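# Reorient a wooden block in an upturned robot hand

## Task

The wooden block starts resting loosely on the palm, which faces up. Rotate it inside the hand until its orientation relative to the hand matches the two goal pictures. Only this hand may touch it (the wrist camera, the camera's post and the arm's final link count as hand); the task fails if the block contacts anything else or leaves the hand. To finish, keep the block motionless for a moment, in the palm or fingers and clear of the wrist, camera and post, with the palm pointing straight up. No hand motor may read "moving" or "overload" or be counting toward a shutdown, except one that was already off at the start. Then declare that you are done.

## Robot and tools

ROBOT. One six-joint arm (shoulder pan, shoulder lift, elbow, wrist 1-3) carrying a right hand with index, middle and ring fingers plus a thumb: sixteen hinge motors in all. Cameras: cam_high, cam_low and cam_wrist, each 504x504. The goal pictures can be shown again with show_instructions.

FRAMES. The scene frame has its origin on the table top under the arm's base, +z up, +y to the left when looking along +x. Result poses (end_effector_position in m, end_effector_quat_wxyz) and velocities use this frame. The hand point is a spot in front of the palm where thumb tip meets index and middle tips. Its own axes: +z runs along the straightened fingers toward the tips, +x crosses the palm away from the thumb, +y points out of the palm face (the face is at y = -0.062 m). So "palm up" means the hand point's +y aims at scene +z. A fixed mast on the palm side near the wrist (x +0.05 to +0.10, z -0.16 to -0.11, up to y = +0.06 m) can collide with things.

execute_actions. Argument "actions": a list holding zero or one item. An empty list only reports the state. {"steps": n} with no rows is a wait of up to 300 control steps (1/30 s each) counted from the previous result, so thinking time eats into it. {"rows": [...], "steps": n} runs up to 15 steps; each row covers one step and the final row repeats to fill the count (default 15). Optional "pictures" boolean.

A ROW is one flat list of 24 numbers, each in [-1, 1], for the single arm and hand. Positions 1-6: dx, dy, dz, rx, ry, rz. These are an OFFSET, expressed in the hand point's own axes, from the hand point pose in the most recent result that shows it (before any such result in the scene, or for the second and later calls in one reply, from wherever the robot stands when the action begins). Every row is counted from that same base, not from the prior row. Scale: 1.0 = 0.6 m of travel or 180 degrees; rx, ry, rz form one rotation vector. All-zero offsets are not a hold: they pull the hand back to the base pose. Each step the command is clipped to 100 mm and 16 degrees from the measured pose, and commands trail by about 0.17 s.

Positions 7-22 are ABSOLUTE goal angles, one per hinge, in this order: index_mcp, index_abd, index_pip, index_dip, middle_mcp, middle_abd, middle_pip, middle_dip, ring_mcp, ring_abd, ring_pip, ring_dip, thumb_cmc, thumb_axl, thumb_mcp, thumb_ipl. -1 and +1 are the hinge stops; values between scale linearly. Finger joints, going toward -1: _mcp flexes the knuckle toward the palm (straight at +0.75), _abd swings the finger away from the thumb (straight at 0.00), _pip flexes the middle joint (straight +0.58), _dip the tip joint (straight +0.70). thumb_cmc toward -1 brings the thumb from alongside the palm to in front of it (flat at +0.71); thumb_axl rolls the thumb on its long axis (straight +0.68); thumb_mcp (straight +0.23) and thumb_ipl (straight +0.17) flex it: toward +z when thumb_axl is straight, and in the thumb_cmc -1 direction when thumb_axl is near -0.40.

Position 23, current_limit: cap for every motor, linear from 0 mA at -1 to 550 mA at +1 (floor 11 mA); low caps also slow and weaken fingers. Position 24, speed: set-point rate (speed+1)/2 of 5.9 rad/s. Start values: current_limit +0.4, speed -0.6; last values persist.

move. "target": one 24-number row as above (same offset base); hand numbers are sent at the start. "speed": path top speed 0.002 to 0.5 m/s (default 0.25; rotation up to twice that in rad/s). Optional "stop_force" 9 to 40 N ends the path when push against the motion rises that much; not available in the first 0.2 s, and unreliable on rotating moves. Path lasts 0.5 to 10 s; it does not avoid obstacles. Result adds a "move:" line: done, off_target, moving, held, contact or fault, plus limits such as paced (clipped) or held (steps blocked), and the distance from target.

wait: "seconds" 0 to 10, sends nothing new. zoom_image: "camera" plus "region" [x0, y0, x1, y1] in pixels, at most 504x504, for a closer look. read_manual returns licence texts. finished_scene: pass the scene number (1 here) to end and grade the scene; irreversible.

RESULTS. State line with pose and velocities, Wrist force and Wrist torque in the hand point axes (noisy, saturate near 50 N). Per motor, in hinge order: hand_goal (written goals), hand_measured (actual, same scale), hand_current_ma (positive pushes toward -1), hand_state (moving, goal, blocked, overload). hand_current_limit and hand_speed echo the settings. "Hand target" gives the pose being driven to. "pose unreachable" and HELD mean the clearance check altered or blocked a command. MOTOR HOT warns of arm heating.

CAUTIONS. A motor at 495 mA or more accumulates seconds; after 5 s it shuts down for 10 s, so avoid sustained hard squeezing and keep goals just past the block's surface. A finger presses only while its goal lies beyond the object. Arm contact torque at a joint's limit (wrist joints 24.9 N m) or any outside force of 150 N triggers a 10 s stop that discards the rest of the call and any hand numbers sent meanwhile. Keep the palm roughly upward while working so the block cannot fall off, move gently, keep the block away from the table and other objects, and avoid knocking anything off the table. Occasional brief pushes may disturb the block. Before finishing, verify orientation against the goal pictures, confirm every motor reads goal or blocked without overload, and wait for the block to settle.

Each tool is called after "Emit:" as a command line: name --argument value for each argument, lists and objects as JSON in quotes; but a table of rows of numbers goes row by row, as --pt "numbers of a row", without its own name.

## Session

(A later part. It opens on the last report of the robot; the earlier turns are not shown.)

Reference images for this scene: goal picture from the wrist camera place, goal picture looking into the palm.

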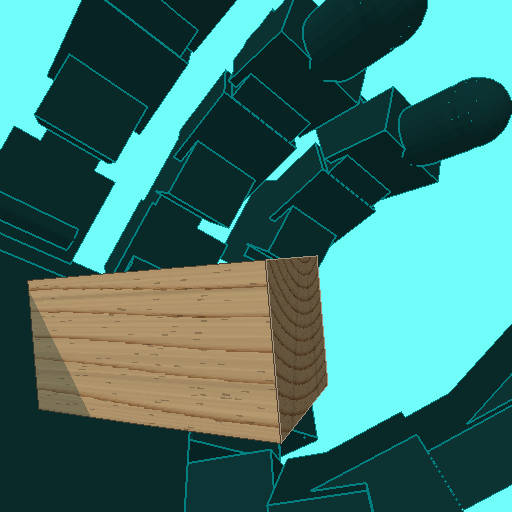

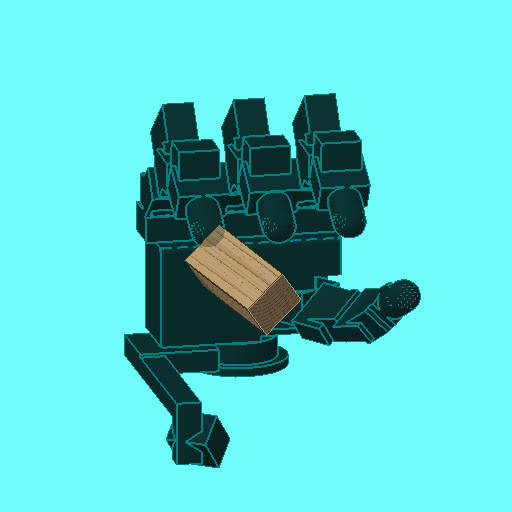

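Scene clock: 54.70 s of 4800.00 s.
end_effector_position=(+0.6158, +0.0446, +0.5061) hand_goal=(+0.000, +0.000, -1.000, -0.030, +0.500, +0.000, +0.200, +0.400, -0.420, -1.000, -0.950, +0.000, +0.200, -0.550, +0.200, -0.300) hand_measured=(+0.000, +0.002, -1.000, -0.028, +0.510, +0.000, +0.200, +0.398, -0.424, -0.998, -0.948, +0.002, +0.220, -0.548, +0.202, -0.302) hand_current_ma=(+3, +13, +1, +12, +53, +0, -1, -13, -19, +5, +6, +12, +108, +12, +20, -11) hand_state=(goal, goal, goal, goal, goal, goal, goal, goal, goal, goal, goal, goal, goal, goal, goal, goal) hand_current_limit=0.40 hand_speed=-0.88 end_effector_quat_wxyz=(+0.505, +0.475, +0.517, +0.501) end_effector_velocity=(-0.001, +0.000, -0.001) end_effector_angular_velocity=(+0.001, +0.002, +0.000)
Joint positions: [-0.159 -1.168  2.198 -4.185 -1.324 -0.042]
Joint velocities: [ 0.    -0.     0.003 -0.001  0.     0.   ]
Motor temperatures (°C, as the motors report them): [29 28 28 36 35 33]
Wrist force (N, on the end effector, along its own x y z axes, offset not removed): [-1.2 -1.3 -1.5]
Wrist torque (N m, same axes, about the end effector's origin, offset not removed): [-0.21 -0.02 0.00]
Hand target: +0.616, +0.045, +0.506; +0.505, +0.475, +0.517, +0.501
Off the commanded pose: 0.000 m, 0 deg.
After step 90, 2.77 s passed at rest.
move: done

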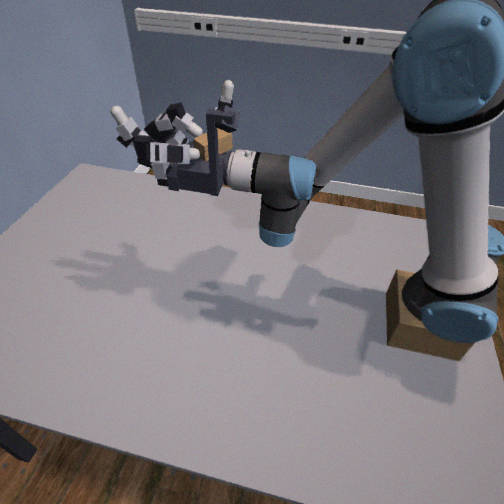

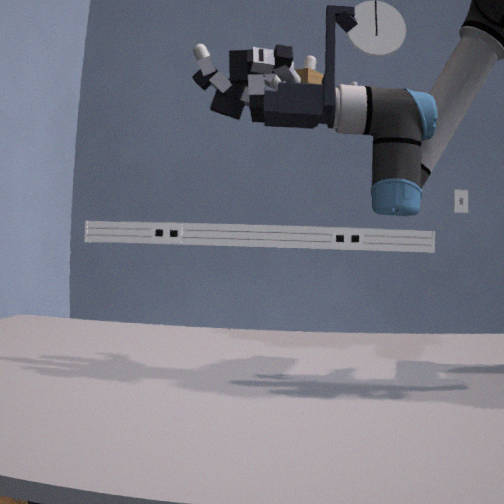

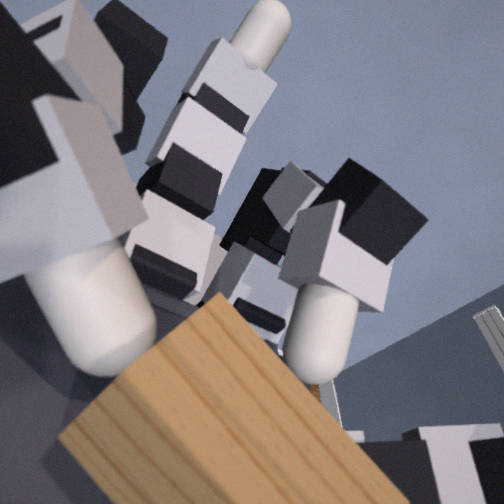

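Emit:
move --target '[0,0,0,0,0,0,0.25,-0.2,-1,-0.25,-0.35,0,-0.1,0.1,-0.42,-1,-0.7,0.1,0.75,-0.4,0.2,-0.6,0.4,-0.7]'

Emit:
move --target '[0,0,0,0,0,0,0.25,-0.2,-1,-0.25,-0.35,0,-0.55,0.1,-0.42,-1,-0.7,0.1,0.75,-0.4,0.2,-0.6,0.4,-0.8]'

Emit:
move --target '[0,0,0,0,0,0,0.25,-0.2,-1,-0.25,0.13,0,-0.9,-0.05,-0.42,-1,-0.7,0.1,0.75,-0.4,0.2,-0.6,0.2,-0.88]'

Emit:
zoom_image --camera "cam_high" --region '[130,70,270,200]'

Scene clock: 66.17 s of 4800.00 s.
end_effector_position=(+0.6158, +0.0446, +0.5061) hand_goal=(+0.250, -0.200, -1.000, -0.250, -0.350, +0.000, -0.100, +0.100, -0.420, -1.000, -0.700, +0.100, +0.750, -0.400, +0.200, -0.600) hand_measured=(+0.252, -0.198, -1.000, -0.248, -0.346, +0.000, -0.100, +0.102, -0.424, -0.998, -0.706, +0.096, +0.758, -0.402, +0.204, -0.598) hand_current_ma=(+15, +13, +1, +12, +21, +0, +4, +11, -19, +5, -29, -16, +43, -14, +21, +18) hand_state=(goal, goal, goal, goal, goal, goal, goal, goal, goal, goal, goal, goal, goal, goal, goal, goal) hand_current_limit=0.40 hand_speed=-0.70 end_effector_quat_wxyz=(+0.505, +0.475, +0.517, +0.501) end_effector_velocity=(-0.000, +0.001, +0.001) end_effector_angular_velocity=(-0.001, -0.001, +0.001)
Joint positions: [-0.159 -1.168  2.198 -4.185 -1.324 -0.042]
Joint velocities: [ 0.001 -0.    -0.001 -0.     0.    -0.   ]
Motor temperatures (°C, as the motors report them): [29 29 28 36 35 33]
Wrist force (N, on the end effector, along its own x y z axes, offset not removed): [-1.0 0.0 -1.7]
Wrist torque (N m, same axes, about the end effector's origin, offset not removed): [-0.06 -0.02 0.10]
Hand target: +0.616, +0.045, +0.506; +0.505, +0.475, +0.517, +0.501
Off the commanded pose: 0.000 m, 0 deg.
After step 90, 6.93 s passed at rest.
move: done

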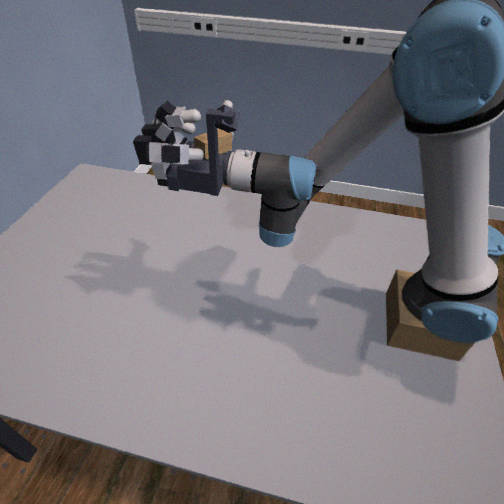

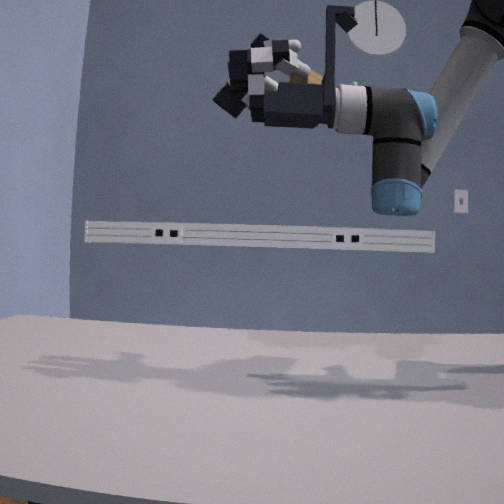

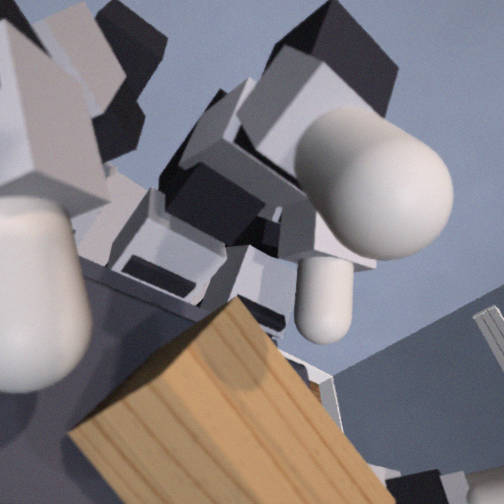

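Scene clock: 67.30 s of 4800.00 s.
end_effector_position=(+0.6158, +0.0446, +0.5061) hand_goal=(+0.250, -0.200, -1.000, -0.250, -0.350, +0.000, -0.550, +0.100, -0.420, -1.000, -0.700, +0.100, +0.750, -0.400, +0.200, -0.600) hand_measured=(+0.252, -0.198, -1.000, -0.248, -0.336, +0.000, -0.508, +0.108, -0.424, -0.998, -0.706, +0.096, +0.758, -0.402, +0.204, -0.598) hand_current_ma=(+15, +13, +1, +12, +70, +0, +210, +41, -19, +5, -29, -16, +43, -14, +21, +18) hand_state=(goal, goal, goal, goal, goal, goal, blocked, goal, goal, goal, goal, goal, goal, goal, goal, goal) hand_current_limit=0.40 hand_speed=-0.80 end_effector_quat_wxyz=(+0.505, +0.475, +0.517, +0.501) end_effector_velocity=(-0.000, -0.000, +0.000) end_effector_angular_velocity=(-0.000, -0.001, -0.001)
Joint positions: [-0.159 -1.168  2.198 -4.185 -1.324 -0.042]
Joint velocities: [-0.001 -0.    -0.    -0.     0.    -0.   ]
Motor temperatures (°C, as the motors report them): [29 29 28 36 35 33]
Wrist force (N, on the end effector, along its own x y z axes, offset not removed): [-1.2 -1.2 -1.9]
Wrist torque (N m, same axes, about the end effector's origin, offset not removed): [-0.31 0.05 0.03]
Hand target: +0.616, +0.045, +0.506; +0.505, +0.475, +0.517, +0.501
Off the commanded pose: 0.000 m, 0 deg.
move: done

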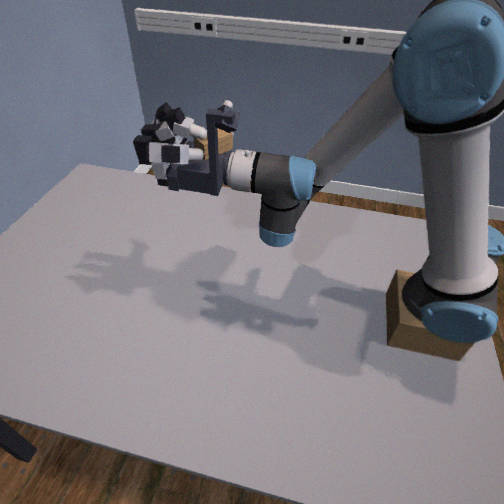

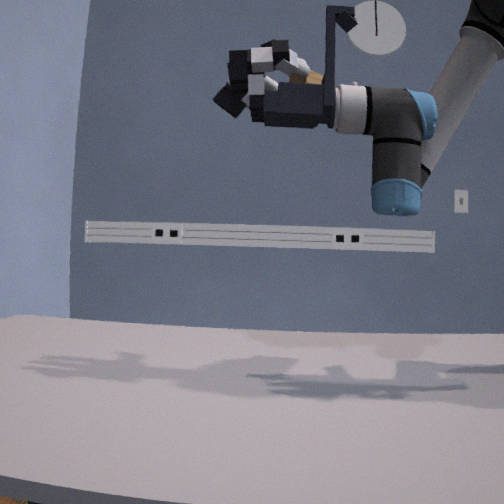

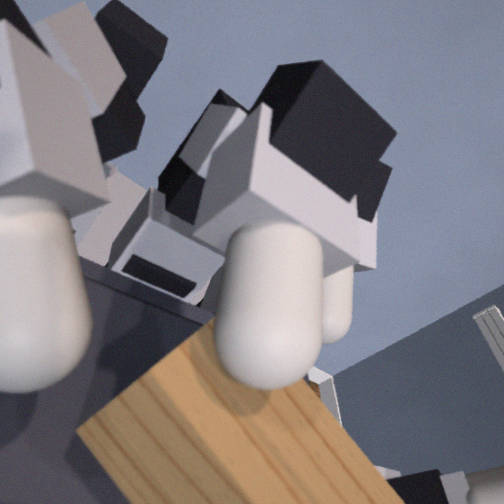

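Scene clock: 69.30 s of 4800.00 s.
end_effector_position=(+0.6158, +0.0446, +0.5061) hand_goal=(+0.250, -0.200, -1.000, -0.250, +0.130, +0.000, -0.900, -0.050, -0.420, -1.000, -0.700, +0.100, +0.750, -0.400, +0.200, -0.600) hand_measured=(+0.252, -0.198, -1.000, -0.248, +0.146, +0.000, -0.770, -0.018, -0.424, -0.998, -0.706, +0.096, +0.758, -0.402, +0.204, -0.598) hand_current_ma=(+15, +13, +1, +12, +85, +0, +330, +166, -19, +5, -29, -16, +43, -14, +21, +18) hand_state=(goal, goal, goal, goal, goal, goal, blocked, blocked, goal, goal, goal, goal, goal, goal, goal, goal) hand_current_limit=0.20 hand_speed=-0.88 end_effector_quat_wxyz=(+0.505, +0.475, +0.517, +0.501) end_effector_velocity=(-0.000, +0.000, +0.000) end_effector_angular_velocity=(-0.000, -0.000, +0.001)
Joint positions: [-0.159 -1.168  2.198 -4.185 -1.324 -0.042]
Joint velocities: [ 0.001 -0.     0.    -0.    -0.     0.   ]
Motor temperatures (°C, as the motors report them): [29 29 28 36 35 33]
Wrist force (N, on the end effector, along its own x y z axes, offset not removed): [-1.3 -0.9 -0.9]
Wrist torque (N m, same axes, about the end effector's origin, offset not removed): [-0.18 -0.06 0.09]
Hand target: +0.616, +0.045, +0.506; +0.505, +0.475, +0.517, +0.501
Off the commanded pose: 0.000 m, 0 deg.
move: done

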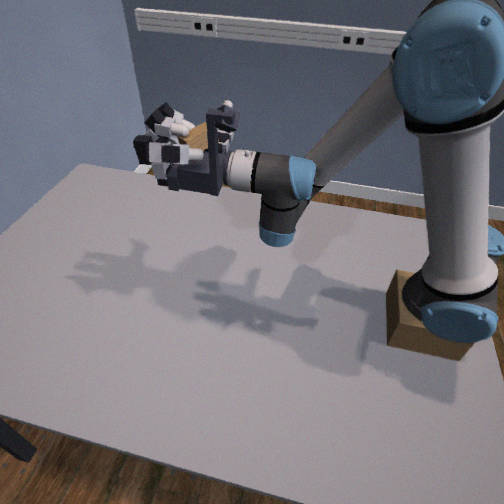

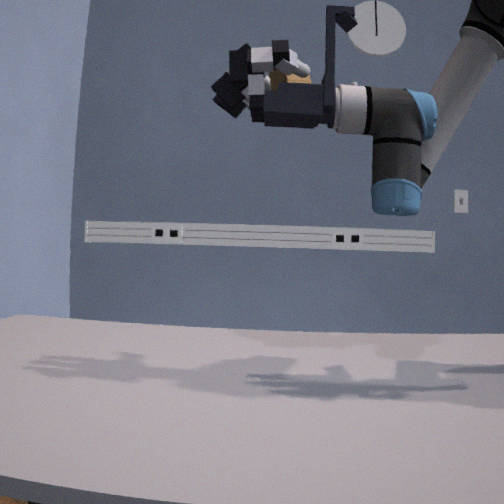

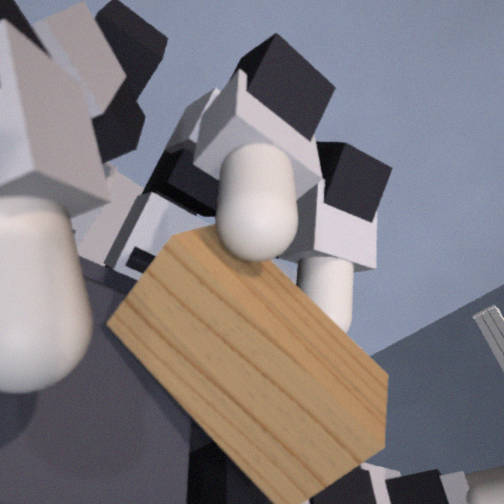

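Region (130, 70, 270, 200) of cam_high's 504x504 image, scaled by 3.600, with more detail than that image has; it fills the top 468 rows of this view, and the rest is white.

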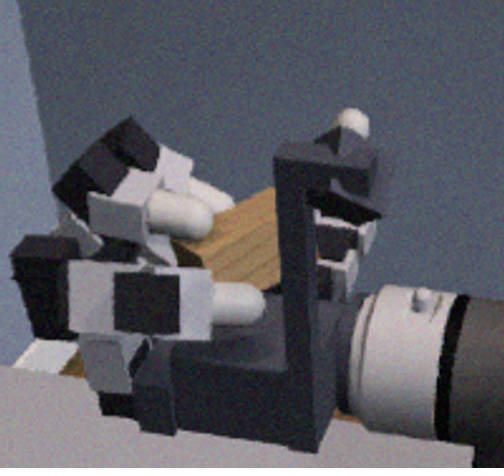

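Emit:
move --target '[0,0,0,0,0,0,0.25,-0.2,-1,-0.25,0.4,0.4,-0.95,-0.3,0.3,-0.6,-0.7,0.1,0.2,-0.2,0.2,-0.3,0.3,-0.88]'

Emit:
zoom_image --camera "cam_high" --region '[110,70,270,200]'

Scene clock: 76.00 s of 4800.00 s.
end_effector_position=(+0.6158, +0.0446, +0.5061) hand_goal=(+0.250, -0.200, -1.000, -0.250, +0.400, +0.400, -0.950, -0.300, +0.300, -0.600, -0.700, +0.100, +0.200, -0.200, +0.200, -0.300) hand_measured=(+0.252, -0.198, -1.000, -0.248, +0.422, +0.398, -0.814, -0.272, +0.304, -0.606, -0.706, +0.096, +0.220, -0.202, +0.204, -0.302) hand_current_ma=(+15, +13, +1, +12, +122, -11, +357, +146, +20, -24, -28, -16, +103, -11, +21, -11) hand_state=(goal, goal, goal, goal, blocked, goal, blocked, blocked, goal, goal, goal, goal, goal, goal, goal, goal) hand_current_limit=0.30 hand_speed=-0.88 end_effector_quat_wxyz=(+0.505, +0.475, +0.517, +0.501) end_effector_velocity=(+0.000, +0.000, -0.000) end_effector_angular_velocity=(-0.000, -0.000, +0.000)
Joint positions: [-0.159 -1.168  2.198 -4.185 -1.324 -0.042]
Joint velocities: [ 0.     0.001 -0.001 -0.    -0.     0.   ]
Motor temperatures (°C, as the motors report them): [29 29 28 36 35 33]
Wrist force (N, on the end effector, along its own x y z axes, offset not removed): [-2.3 0.0 -1.3]
Wrist torque (N m, same axes, about the end effector's origin, offset not removed): [-0.06 0.19 -0.08]
Hand target: +0.616, +0.045, +0.506; +0.505, +0.475, +0.517, +0.501
Off the commanded pose: 0.000 m, 0 deg.
After step 90, 0.87 s passed at rest.
move: done

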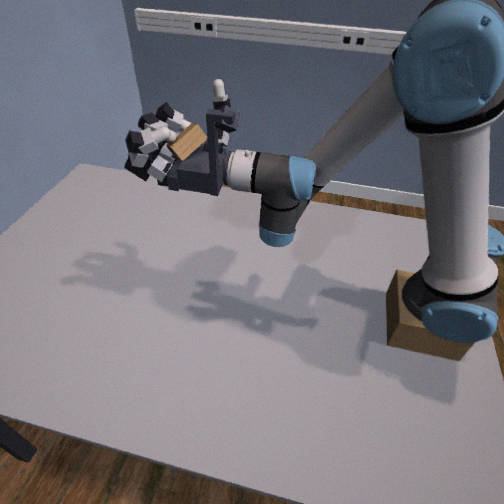

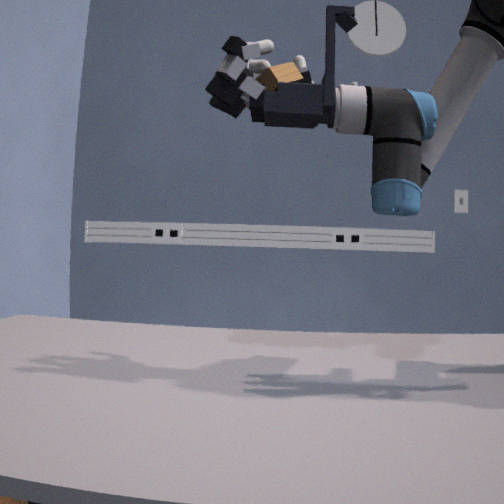

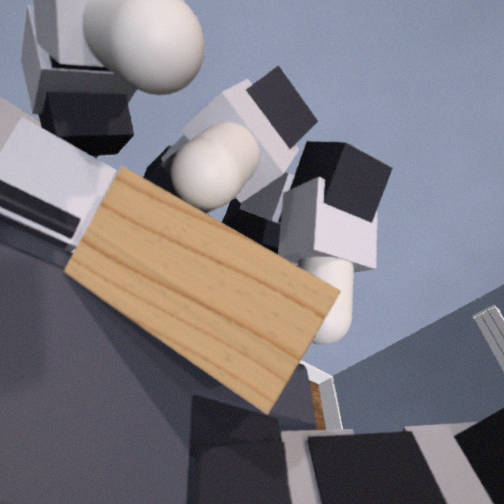

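Region (110, 70, 270, 200) of cam_high's 504x504 image, scaled by 3.150, with more detail than that image has; it fills the top 410 rows of this view, and the rest is white.

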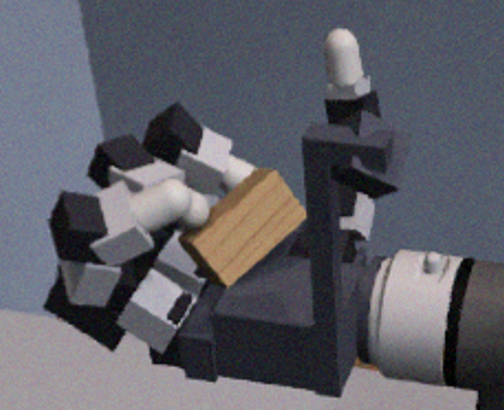

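Emit:
move --target '[0,0,0,0,0,0,0.1,-0.2,-1,-0.22,0.42,0.4,-0.95,-0.3,0.3,-0.3,-0.3,0.1,0.2,-0.2,0.2,-0.3,0.3,-0.85]'

Emit:
move --target '[0,0,0,0,0,0,0.08,0.8,-1,-0.25,0.45,0.4,-0.95,-0.3,0.3,-0.3,-0.3,0.1,0.2,-0.2,0.2,-0.3,0.5,-0.85]'

Emit:
zoom_image --camera "cam_high" --region '[110,70,270,200]'

Scene clock: 83.83 s of 4800.00 s.
end_effector_position=(+0.6158, +0.0446, +0.5061) hand_goal=(+0.100, -0.200, -1.000, -0.220, +0.420, +0.400, -0.950, -0.300, +0.300, -0.300, -0.300, +0.100, +0.200, -0.200, +0.200, -0.300) hand_measured=(+0.110, -0.198, -1.000, -0.224, +0.442, +0.398, -0.826, -0.272, +0.306, -0.306, -0.304, +0.096, +0.220, -0.202, +0.204, -0.302) hand_current_ma=(+60, +13, +1, -20, +119, -10, +357, +143, +28, -23, -16, -16, +103, -11, +21, -11) hand_state=(goal, goal, goal, goal, blocked, goal, blocked, blocked, goal, goal, goal, goal, goal, goal, goal, goal) hand_current_limit=0.30 hand_speed=-0.85 end_effector_quat_wxyz=(+0.505, +0.475, +0.517, +0.501) end_effector_velocity=(-0.000, -0.000, -0.000) end_effector_angular_velocity=(+0.000, +0.001, -0.000)
Joint positions: [-0.159 -1.168  2.198 -4.185 -1.324 -0.042]
Joint velocities: [-0.    -0.     0.001  0.    -0.    -0.   ]
Motor temperatures (°C, as the motors report them): [29 29 28 36 35 33]
Wrist force (N, on the end effector, along its own x y z axes, offset not removed): [-1.5 -2.0 -1.2]
Wrist torque (N m, same axes, about the end effector's origin, offset not removed): [-0.37 0.07 -0.14]
Hand target: +0.616, +0.045, +0.506; +0.505, +0.475, +0.517, +0.501
Off the commanded pose: 0.000 m, 0 deg.
After step 90, 3.50 s passed at rest.
move: done

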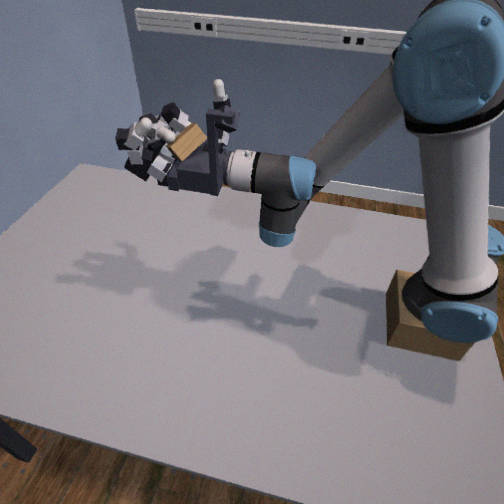

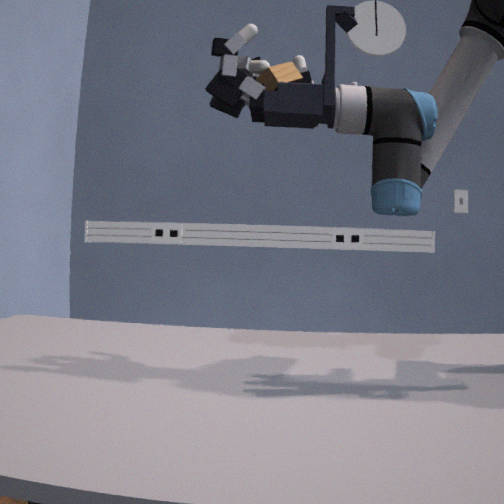

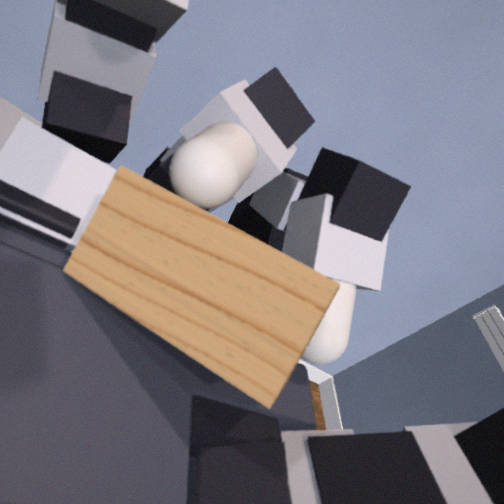

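Scene clock: 86.47 s of 4800.00 s.
end_effector_position=(+0.6158, +0.0446, +0.5061) hand_goal=(+0.080, +0.800, -1.000, -0.250, +0.450, +0.400, -0.950, -0.300, +0.300, -0.300, -0.300, +0.100, +0.200, -0.200, +0.200, -0.300) hand_measured=(+0.082, +0.776, -1.000, -0.248, +0.480, +0.414, -0.854, -0.272, +0.306, -0.306, -0.304, +0.096, +0.220, -0.202, +0.204, -0.302) hand_current_ma=(+7, -108, +1, +9, +164, +59, +412, +143, +28, -23, -16, -16, +103, -11, +21, -11) hand_state=(goal, blocked, goal, goal, blocked, goal, blocked, blocked, goal, goal, goal, goal, goal, goal, goal, goal) hand_current_limit=0.50 hand_speed=-0.85 end_effector_quat_wxyz=(+0.505, +0.475, +0.517, +0.501) end_effector_velocity=(-0.000, -0.000, +0.001) end_effector_angular_velocity=(-0.000, -0.002, -0.000)
Joint positions: [-0.159 -1.168  2.198 -4.185 -1.324 -0.042]
Joint velocities: [-0.    -0.    -0.001 -0.001  0.     0.   ]
Motor temperatures (°C, as the motors report them): [29 29 28 36 35 33]
Wrist force (N, on the end effector, along its own x y z axes, offset not removed): [-0.9 0.2 0.2]
Wrist torque (N m, same axes, about the end effector's origin, offset not removed): [-0.10 -0.08 0.03]
Hand target: +0.616, +0.045, +0.506; +0.505, +0.475, +0.517, +0.501
Off the commanded pose: 0.000 m, 0 deg.
move: done

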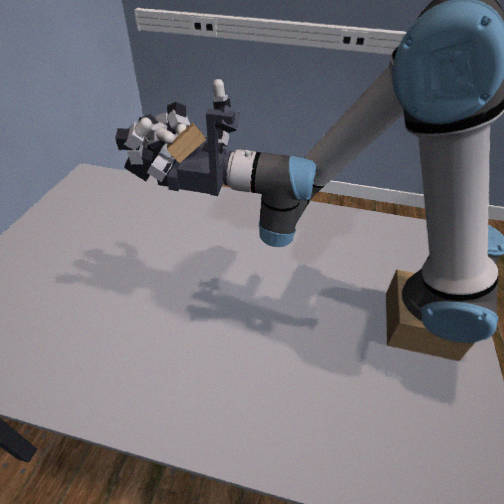

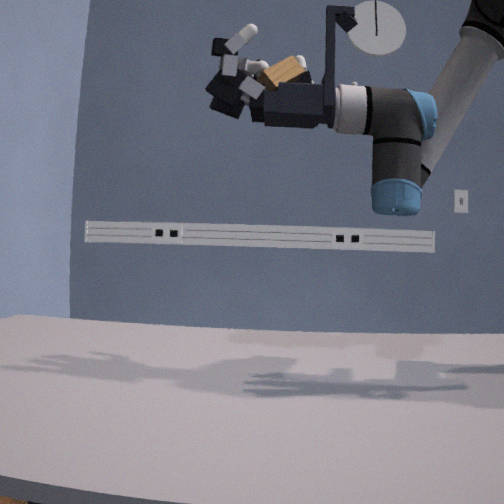

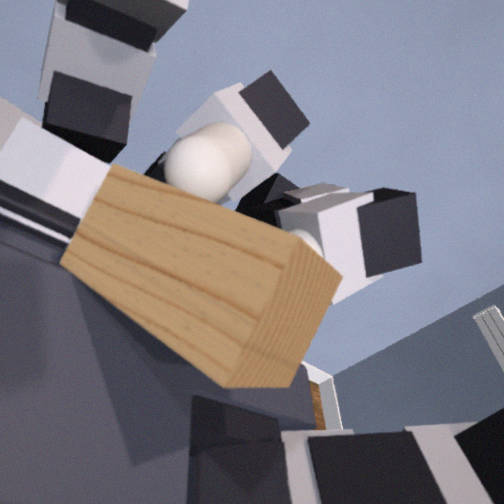

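Region (110, 70, 270, 200) of cam_high's 504x504 image, scaled by 3.150, with more detail than that image has; it fills the top 410 rows of this view, and the rest is white.

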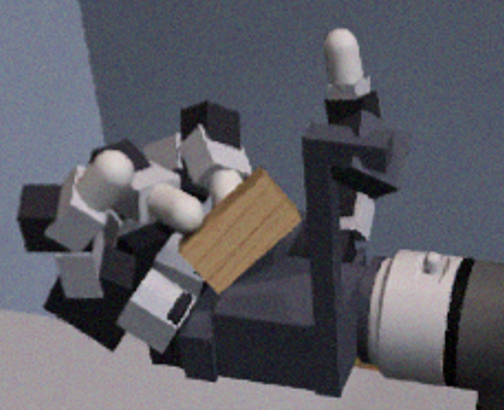

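Emit:
move --target '[0,0,0,0,0,0,0.35,0.85,-1,-0.2,0.7,0.45,-1,-0.4,0.4,-0.3,-0.3,0.1,0.2,-0.2,0.2,-0.3,0.5,-0.9]'

Scene clock: 91.40 s of 4800.00 s.
end_effector_position=(+0.6158, +0.0446, +0.5061) hand_goal=(+0.350, +0.850, -1.000, -0.200, +0.700, +0.450, -1.000, -0.400, +0.400, -0.300, -0.300, +0.100, +0.200, -0.200, +0.200, -0.300) hand_measured=(+0.354, +0.848, -1.000, -0.204, +0.714, +0.456, -0.948, -0.374, +0.406, -0.306, -0.302, +0.096, +0.220, -0.202, +0.204, -0.302) hand_current_ma=(+18, -12, +1, -20, +73, +25, +259, +132, +33, -23, -13, -16, +103, -11, +21, -11) hand_state=(goal, goal, goal, goal, goal, goal, blocked, blocked, goal, goal, goal, goal, goal, goal, goal, goal) hand_current_limit=0.50 hand_speed=-0.90 end_effector_quat_wxyz=(+0.505, +0.475, +0.517, +0.501) end_effector_velocity=(+0.000, -0.000, -0.001) end_effector_angular_velocity=(+0.000, +0.001, -0.000)
Joint positions: [-0.159 -1.168  2.198 -4.185 -1.324 -0.042]
Joint velocities: [-0.001  0.001  0.001 -0.     0.     0.   ]
Motor temperatures (°C, as the motors report them): [29 29 28 36 35 33]
Wrist force (N, on the end effector, along its own x y z axes, offset not removed): [-2.1 -0.3 -0.6]
Wrist torque (N m, same axes, about the end effector's origin, offset not removed): [-0.10 0.14 -0.04]
Hand target: +0.616, +0.045, +0.506; +0.505, +0.475, +0.517, +0.501
Off the commanded pose: 0.000 m, 0 deg.
After step 90, 0.53 s passed at rest.
move: done

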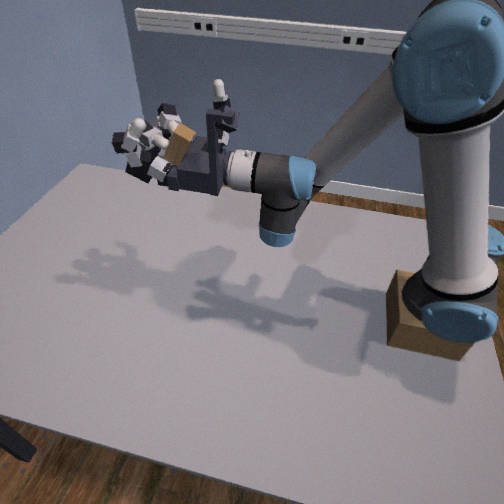

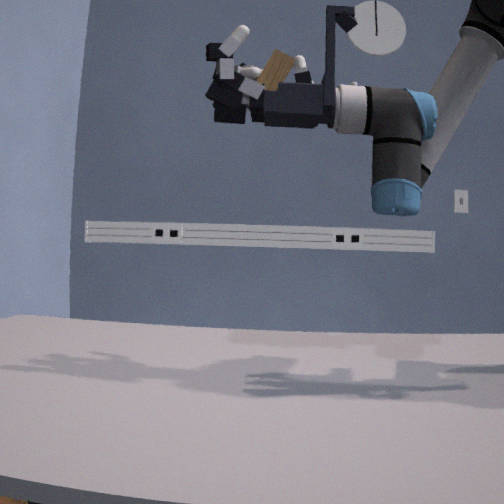

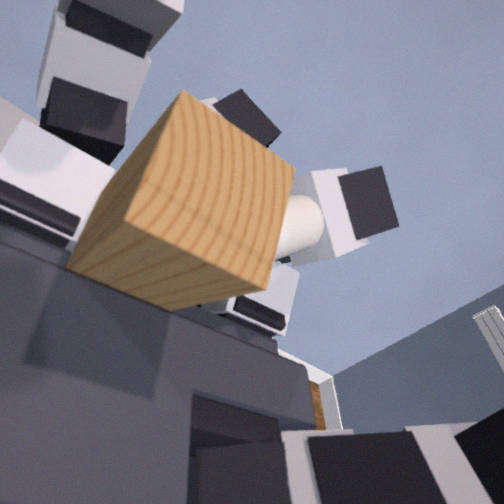

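Emit:
move --target '[0,0,0,0,0,0,0.35,0.75,-1,-0.2,0.7,0.45,-1,-0.4,0.45,-0.2,-1,-0.1,-0.2,0.4,-0.1,0,0.5,-0.75]'

Emit:
move --target '[0,0,0,0,0,0,0.42,0.5,-1,-0.2,0.7,0.45,-1,-0.4,0.35,-1,-1,-0.15,-0.2,0.4,-0.1,0,0.5,-0.88]'

Emit:
zoom_image --camera "cam_high" --region '[110,70,270,200]'

Scene clock: 100.77 s of 4800.00 s.
end_effector_position=(+0.6158, +0.0446, +0.5061) hand_goal=(+0.350, +0.750, -1.000, -0.200, +0.700, +0.450, -1.000, -0.400, +0.450, -0.200, -1.000, -0.100, -0.200, +0.400, -0.100, +0.000) hand_measured=(+0.354, +0.754, -1.000, -0.204, +0.714, +0.448, -0.948, -0.376, +0.466, -0.194, -0.944, -0.090, -0.194, +0.400, -0.100, -0.004) hand_current_ma=(+18, +16, +1, -20, +73, -5, +257, +130, +84, +29, +286, +56, +36, -6, +0, -25) hand_state=(goal, goal, goal, goal, goal, goal, blocked, blocked, goal, goal, blocked, goal, goal, goal, goal, goal) hand_current_limit=0.50 hand_speed=-0.75 end_effector_quat_wxyz=(+0.505, +0.475, +0.517, +0.501) end_effector_velocity=(-0.000, -0.000, +0.001) end_effector_angular_velocity=(-0.000, -0.002, -0.001)
Joint positions: [-0.159 -1.168  2.198 -4.185 -1.324 -0.042]
Joint velocities: [-0.001 -0.    -0.001 -0.001 -0.     0.   ]
Motor temperatures (°C, as the motors report them): [29 29 28 36 35 33]
Wrist force (N, on the end effector, along its own x y z axes, offset not removed): [-0.9 0.1 -0.9]
Wrist torque (N m, same axes, about the end effector's origin, offset not removed): [-0.06 0.05 0.06]
Hand target: +0.616, +0.045, +0.506; +0.505, +0.475, +0.517, +0.501
Off the commanded pose: 0.000 m, 0 deg.
After step 90, 4.90 s passed at rest.
move: done

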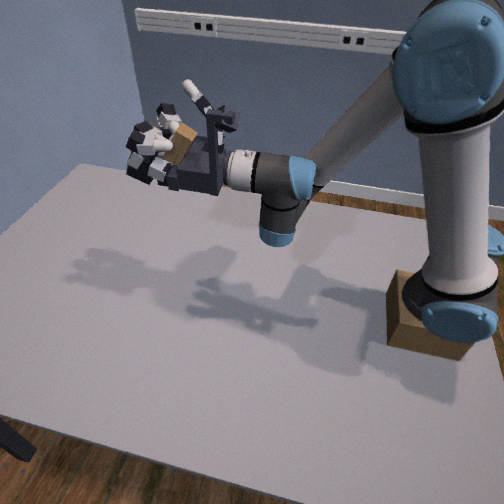

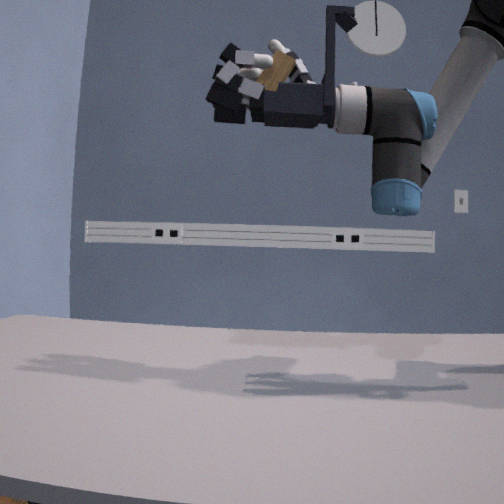

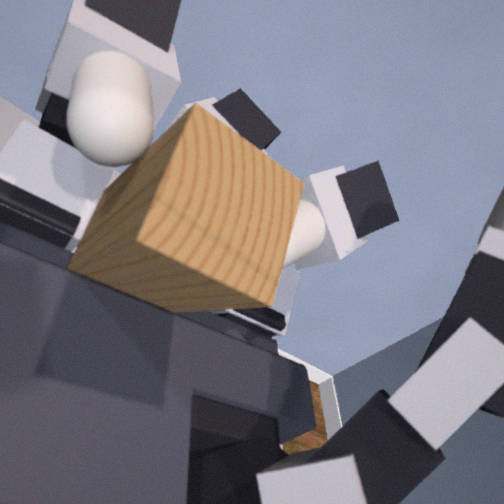

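Scene clock: 103.07 s of 4800.00 s.
end_effector_position=(+0.6158, +0.0446, +0.5061) hand_goal=(+0.420, +0.500, -1.000, -0.200, +0.700, +0.450, -1.000, -0.400, +0.350, -1.000, -1.000, -0.150, -0.200, +0.400, -0.100, +0.000) hand_measured=(+0.426, +0.502, -1.000, -0.204, +0.746, +0.436, -0.936, -0.386, +0.332, -0.734, -0.944, -0.118, -0.194, +0.400, -0.100, -0.004) hand_current_ma=(+34, +5, +1, -20, +242, -60, +321, +78, -102, +412, +286, +168, +36, -6, +0, -25) hand_state=(goal, goal, goal, goal, blocked, goal, blocked, goal, goal, blocked, blocked, blocked, goal, goal, goal, goal) hand_current_limit=0.50 hand_speed=-0.88 end_effector_quat_wxyz=(+0.505, +0.475, +0.517, +0.501) end_effector_velocity=(+0.000, -0.000, +0.000) end_effector_angular_velocity=(-0.000, -0.000, -0.000)
Joint positions: [-0.159 -1.168  2.198 -4.185 -1.324 -0.042]
Joint velocities: [-0.  0. -0. -0.  0. -0.]
Motor temperatures (°C, as the motors report them): [29 29 28 36 35 33]
Wrist force (N, on the end effector, along its own x y z axes, offset not removed): [-2.5 -0.2 0.3]
Wrist torque (N m, same axes, about the end effector's origin, offset not removed): [-0.15 0.16 0.00]
Hand target: +0.616, +0.045, +0.506; +0.505, +0.475, +0.517, +0.501
Off the commanded pose: 0.000 m, 0 deg.
move: done

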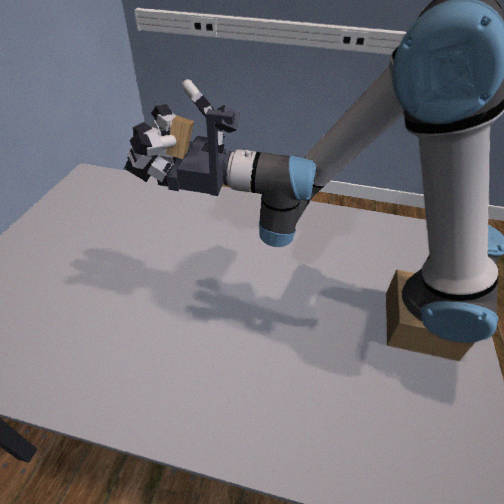

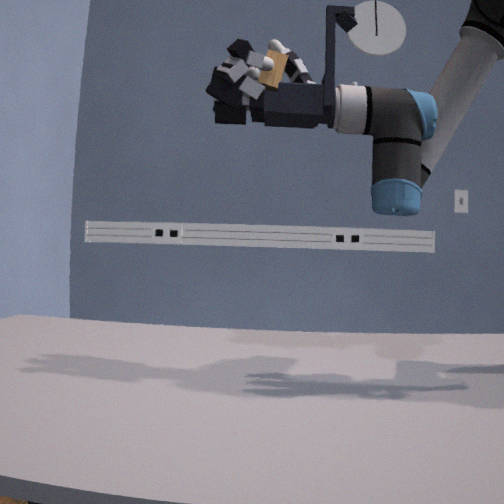

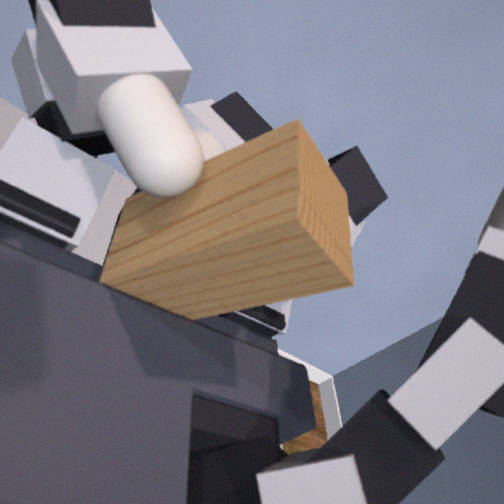

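Region (110, 70, 270, 200) of cam_high's 504x504 image, scaled by 3.150, with more detail than that image has; it fills the top 410 rows of this view, and the rest is white.

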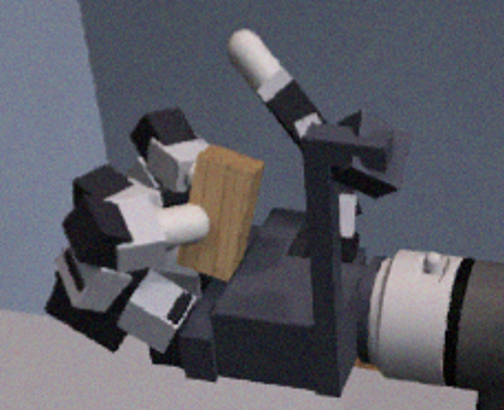

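Emit:
move --target '[0,0,0,0,0,0,0.42,0.5,-1,-0.2,0.72,0.45,-0.97,-0.4,0.35,-0.78,-0.97,-0.14,0.42,-0.3,-0.1,0,0.5,-0.6]'

Emit:
move --target '[0,0,0,0,0,0,0.42,0.5,-1,-0.2,0.72,0.45,-0.97,-0.4,0.35,-0.78,-0.97,-0.14,0.35,-0.2,-0.55,-0.75,0.5,-0.6]'

Emit:
move --target '[0,0,0,0,0,0,0.42,0.5,-1,-0.2,0.72,0.45,-0.97,-0.4,0.35,-0.78,-0.97,-0.14,0.35,0.1,-0.55,-0.73,0.5,-0.85]'

Scene clock: 111.20 s of 4800.00 s.
end_effector_position=(+0.6158, +0.0446, +0.5061) hand_goal=(+0.420, +0.500, -1.000, -0.200, +0.720, +0.450, -0.970, -0.400, +0.350, -0.780, -0.970, -0.140, +0.420, -0.300, -0.100, +0.000) hand_measured=(+0.426, +0.500, -1.000, -0.204, +0.750, +0.436, -0.930, -0.386, +0.332, -0.734, -0.938, -0.118, +0.426, -0.298, -0.098, -0.002) hand_current_ma=(+36, -1, +1, -20, +162, -60, +201, +70, -101, +205, +163, +119, +32, +20, +7, -10) hand_state=(goal, goal, goal, goal, blocked, goal, blocked, goal, goal, blocked, blocked, blocked, goal, goal, goal, goal) hand_current_limit=0.50 hand_speed=-0.60 end_effector_quat_wxyz=(+0.505, +0.475, +0.517, +0.501) end_effector_velocity=(+0.000, -0.001, +0.000) end_effector_angular_velocity=(-0.000, -0.001, -0.001)
Joint positions: [-0.159 -1.168  2.198 -4.185 -1.324 -0.042]
Joint velocities: [-0.001  0.    -0.    -0.    -0.    -0.   ]
Motor temperatures (°C, as the motors report them): [29 29 28 36 35 33]
Wrist force (N, on the end effector, along its own x y z axes, offset not removed): [-2.0 -1.9 0.0]
Wrist torque (N m, same axes, about the end effector's origin, offset not removed): [-0.34 0.08 -0.09]
Hand target: +0.616, +0.045, +0.506; +0.505, +0.475, +0.517, +0.501
Off the commanded pose: 0.000 m, 0 deg.
After step 90, 4.00 s passed at rest.
move: done

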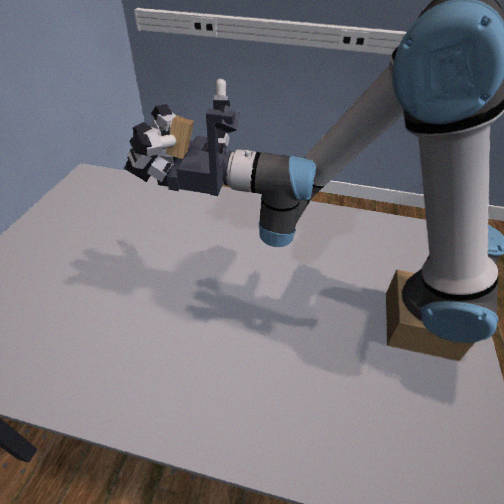

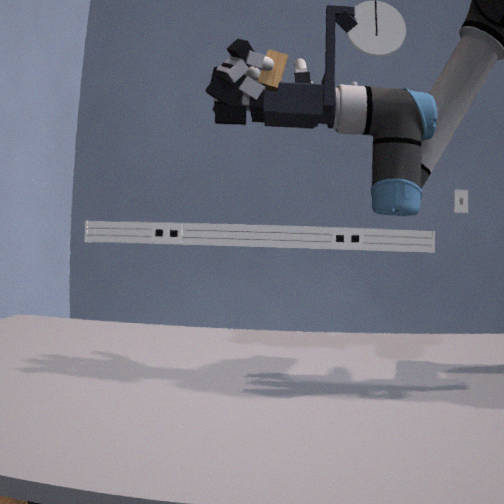

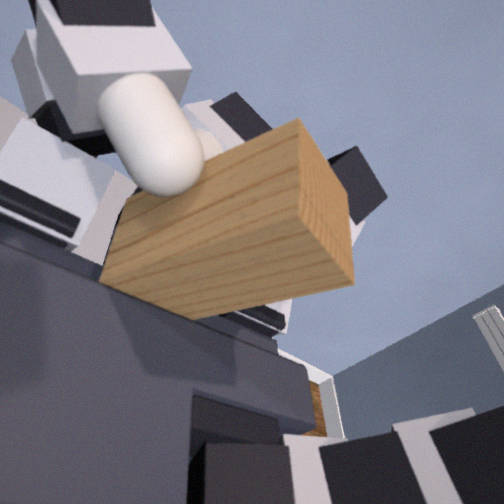

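Scene clock: 112.50 s of 4800.00 s.
end_effector_position=(+0.6158, +0.0446, +0.5061) hand_goal=(+0.420, +0.500, -1.000, -0.200, +0.720, +0.450, -0.970, -0.400, +0.350, -0.780, -0.970, -0.140, +0.350, -0.200, -0.550, -0.750) hand_measured=(+0.426, +0.500, -1.000, -0.204, +0.750, +0.436, -0.930, -0.386, +0.332, -0.734, -0.938, -0.118, +0.356, -0.200, -0.550, -0.750) hand_current_ma=(+36, -1, +1, -20, +162, -60, +201, +70, -101, +205, +163, +119, +34, -6, -1, +3) hand_state=(goal, goal, goal, goal, blocked, goal, blocked, goal, goal, blocked, blocked, blocked, goal, goal, goal, goal) hand_current_limit=0.50 hand_speed=-0.60 end_effector_quat_wxyz=(+0.505, +0.475, +0.517, +0.501) end_effector_velocity=(+0.000, -0.000, +0.000) end_effector_angular_velocity=(-0.000, +0.001, -0.000)
Joint positions: [-0.159 -1.168  2.198 -4.185 -1.324 -0.042]
Joint velocities: [-0.    -0.    -0.     0.001 -0.    -0.   ]
Motor temperatures (°C, as the motors report them): [29 29 28 36 35 33]
Wrist force (N, on the end effector, along its own x y z axes, offset not removed): [-2.0 -0.9 -0.2]
Wrist torque (N m, same axes, about the end effector's origin, offset not removed): [-0.25 0.04 -0.11]
Hand target: +0.616, +0.045, +0.506; +0.505, +0.475, +0.517, +0.501
Off the commanded pose: 0.000 m, 0 deg.
move: done

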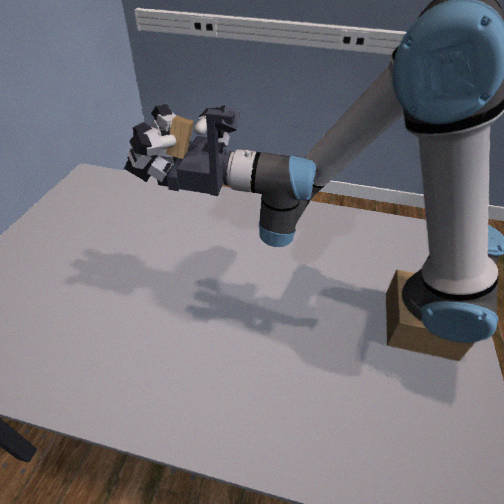

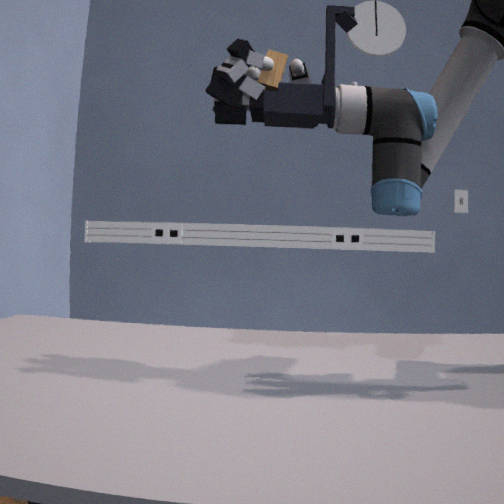

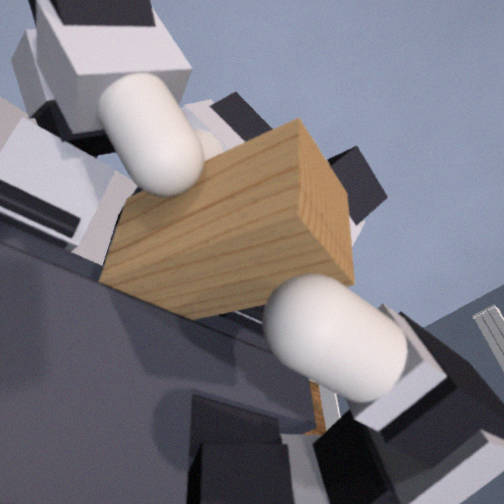

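Scene clock: 113.20 s of 4800.00 s.
end_effector_position=(+0.6158, +0.0446, +0.5061) hand_goal=(+0.420, +0.500, -1.000, -0.200, +0.720, +0.450, -0.970, -0.400, +0.350, -0.780, -0.970, -0.140, +0.350, +0.100, -0.550, -0.730) hand_measured=(+0.436, +0.500, -1.000, -0.204, +0.752, +0.442, -0.930, -0.390, +0.342, -0.734, -0.938, -0.118, +0.356, -0.110, -0.548, -0.732) hand_current_ma=(+91, -1, +1, -23, +176, -37, +201, +57, -44, +205, +163, +119, +34, -412, +11, -7) hand_state=(goal, goal, goal, goal, blocked, goal, blocked, goal, goal, blocked, blocked, blocked, goal, blocked, goal, goal) hand_current_limit=0.50 hand_speed=-0.85 end_effector_quat_wxyz=(+0.505, +0.475, +0.517, +0.501) end_effector_velocity=(+0.000, +0.000, +0.000) end_effector_angular_velocity=(+0.000, +0.000, +0.000)
Joint positions: [-0.159 -1.168  2.198 -4.185 -1.324 -0.042]
Joint velocities: [ 0.     0.    -0.001  0.001  0.    -0.   ]
Motor temperatures (°C, as the motors report them): [29 29 28 36 35 33]
Wrist force (N, on the end effector, along its own x y z axes, offset not removed): [-0.8 -0.7 -0.6]
Wrist torque (N m, same axes, about the end effector's origin, offset not removed): [-0.15 -0.03 0.00]
Hand target: +0.616, +0.045, +0.506; +0.505, +0.475, +0.517, +0.501
Off the commanded pose: 0.000 m, 0 deg.
move: done

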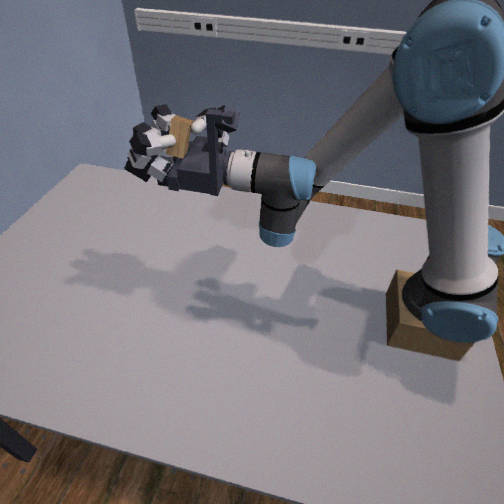

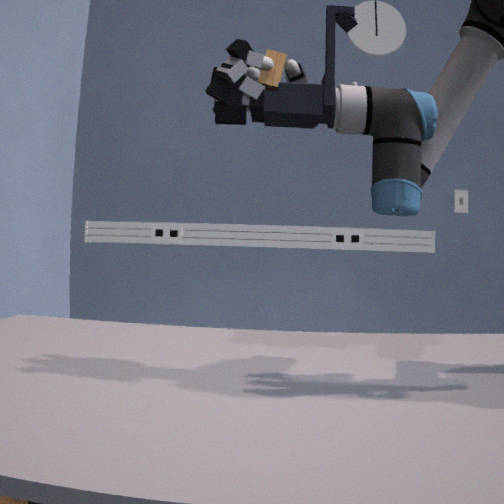

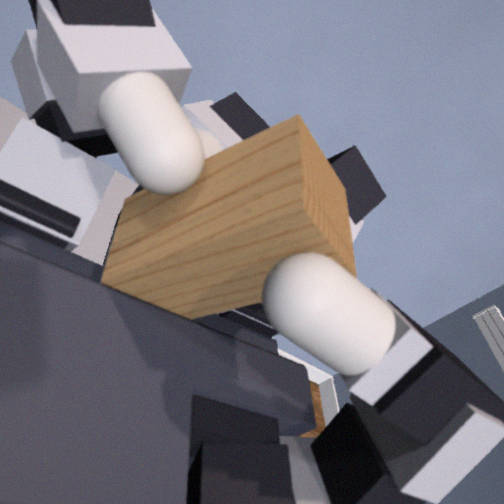

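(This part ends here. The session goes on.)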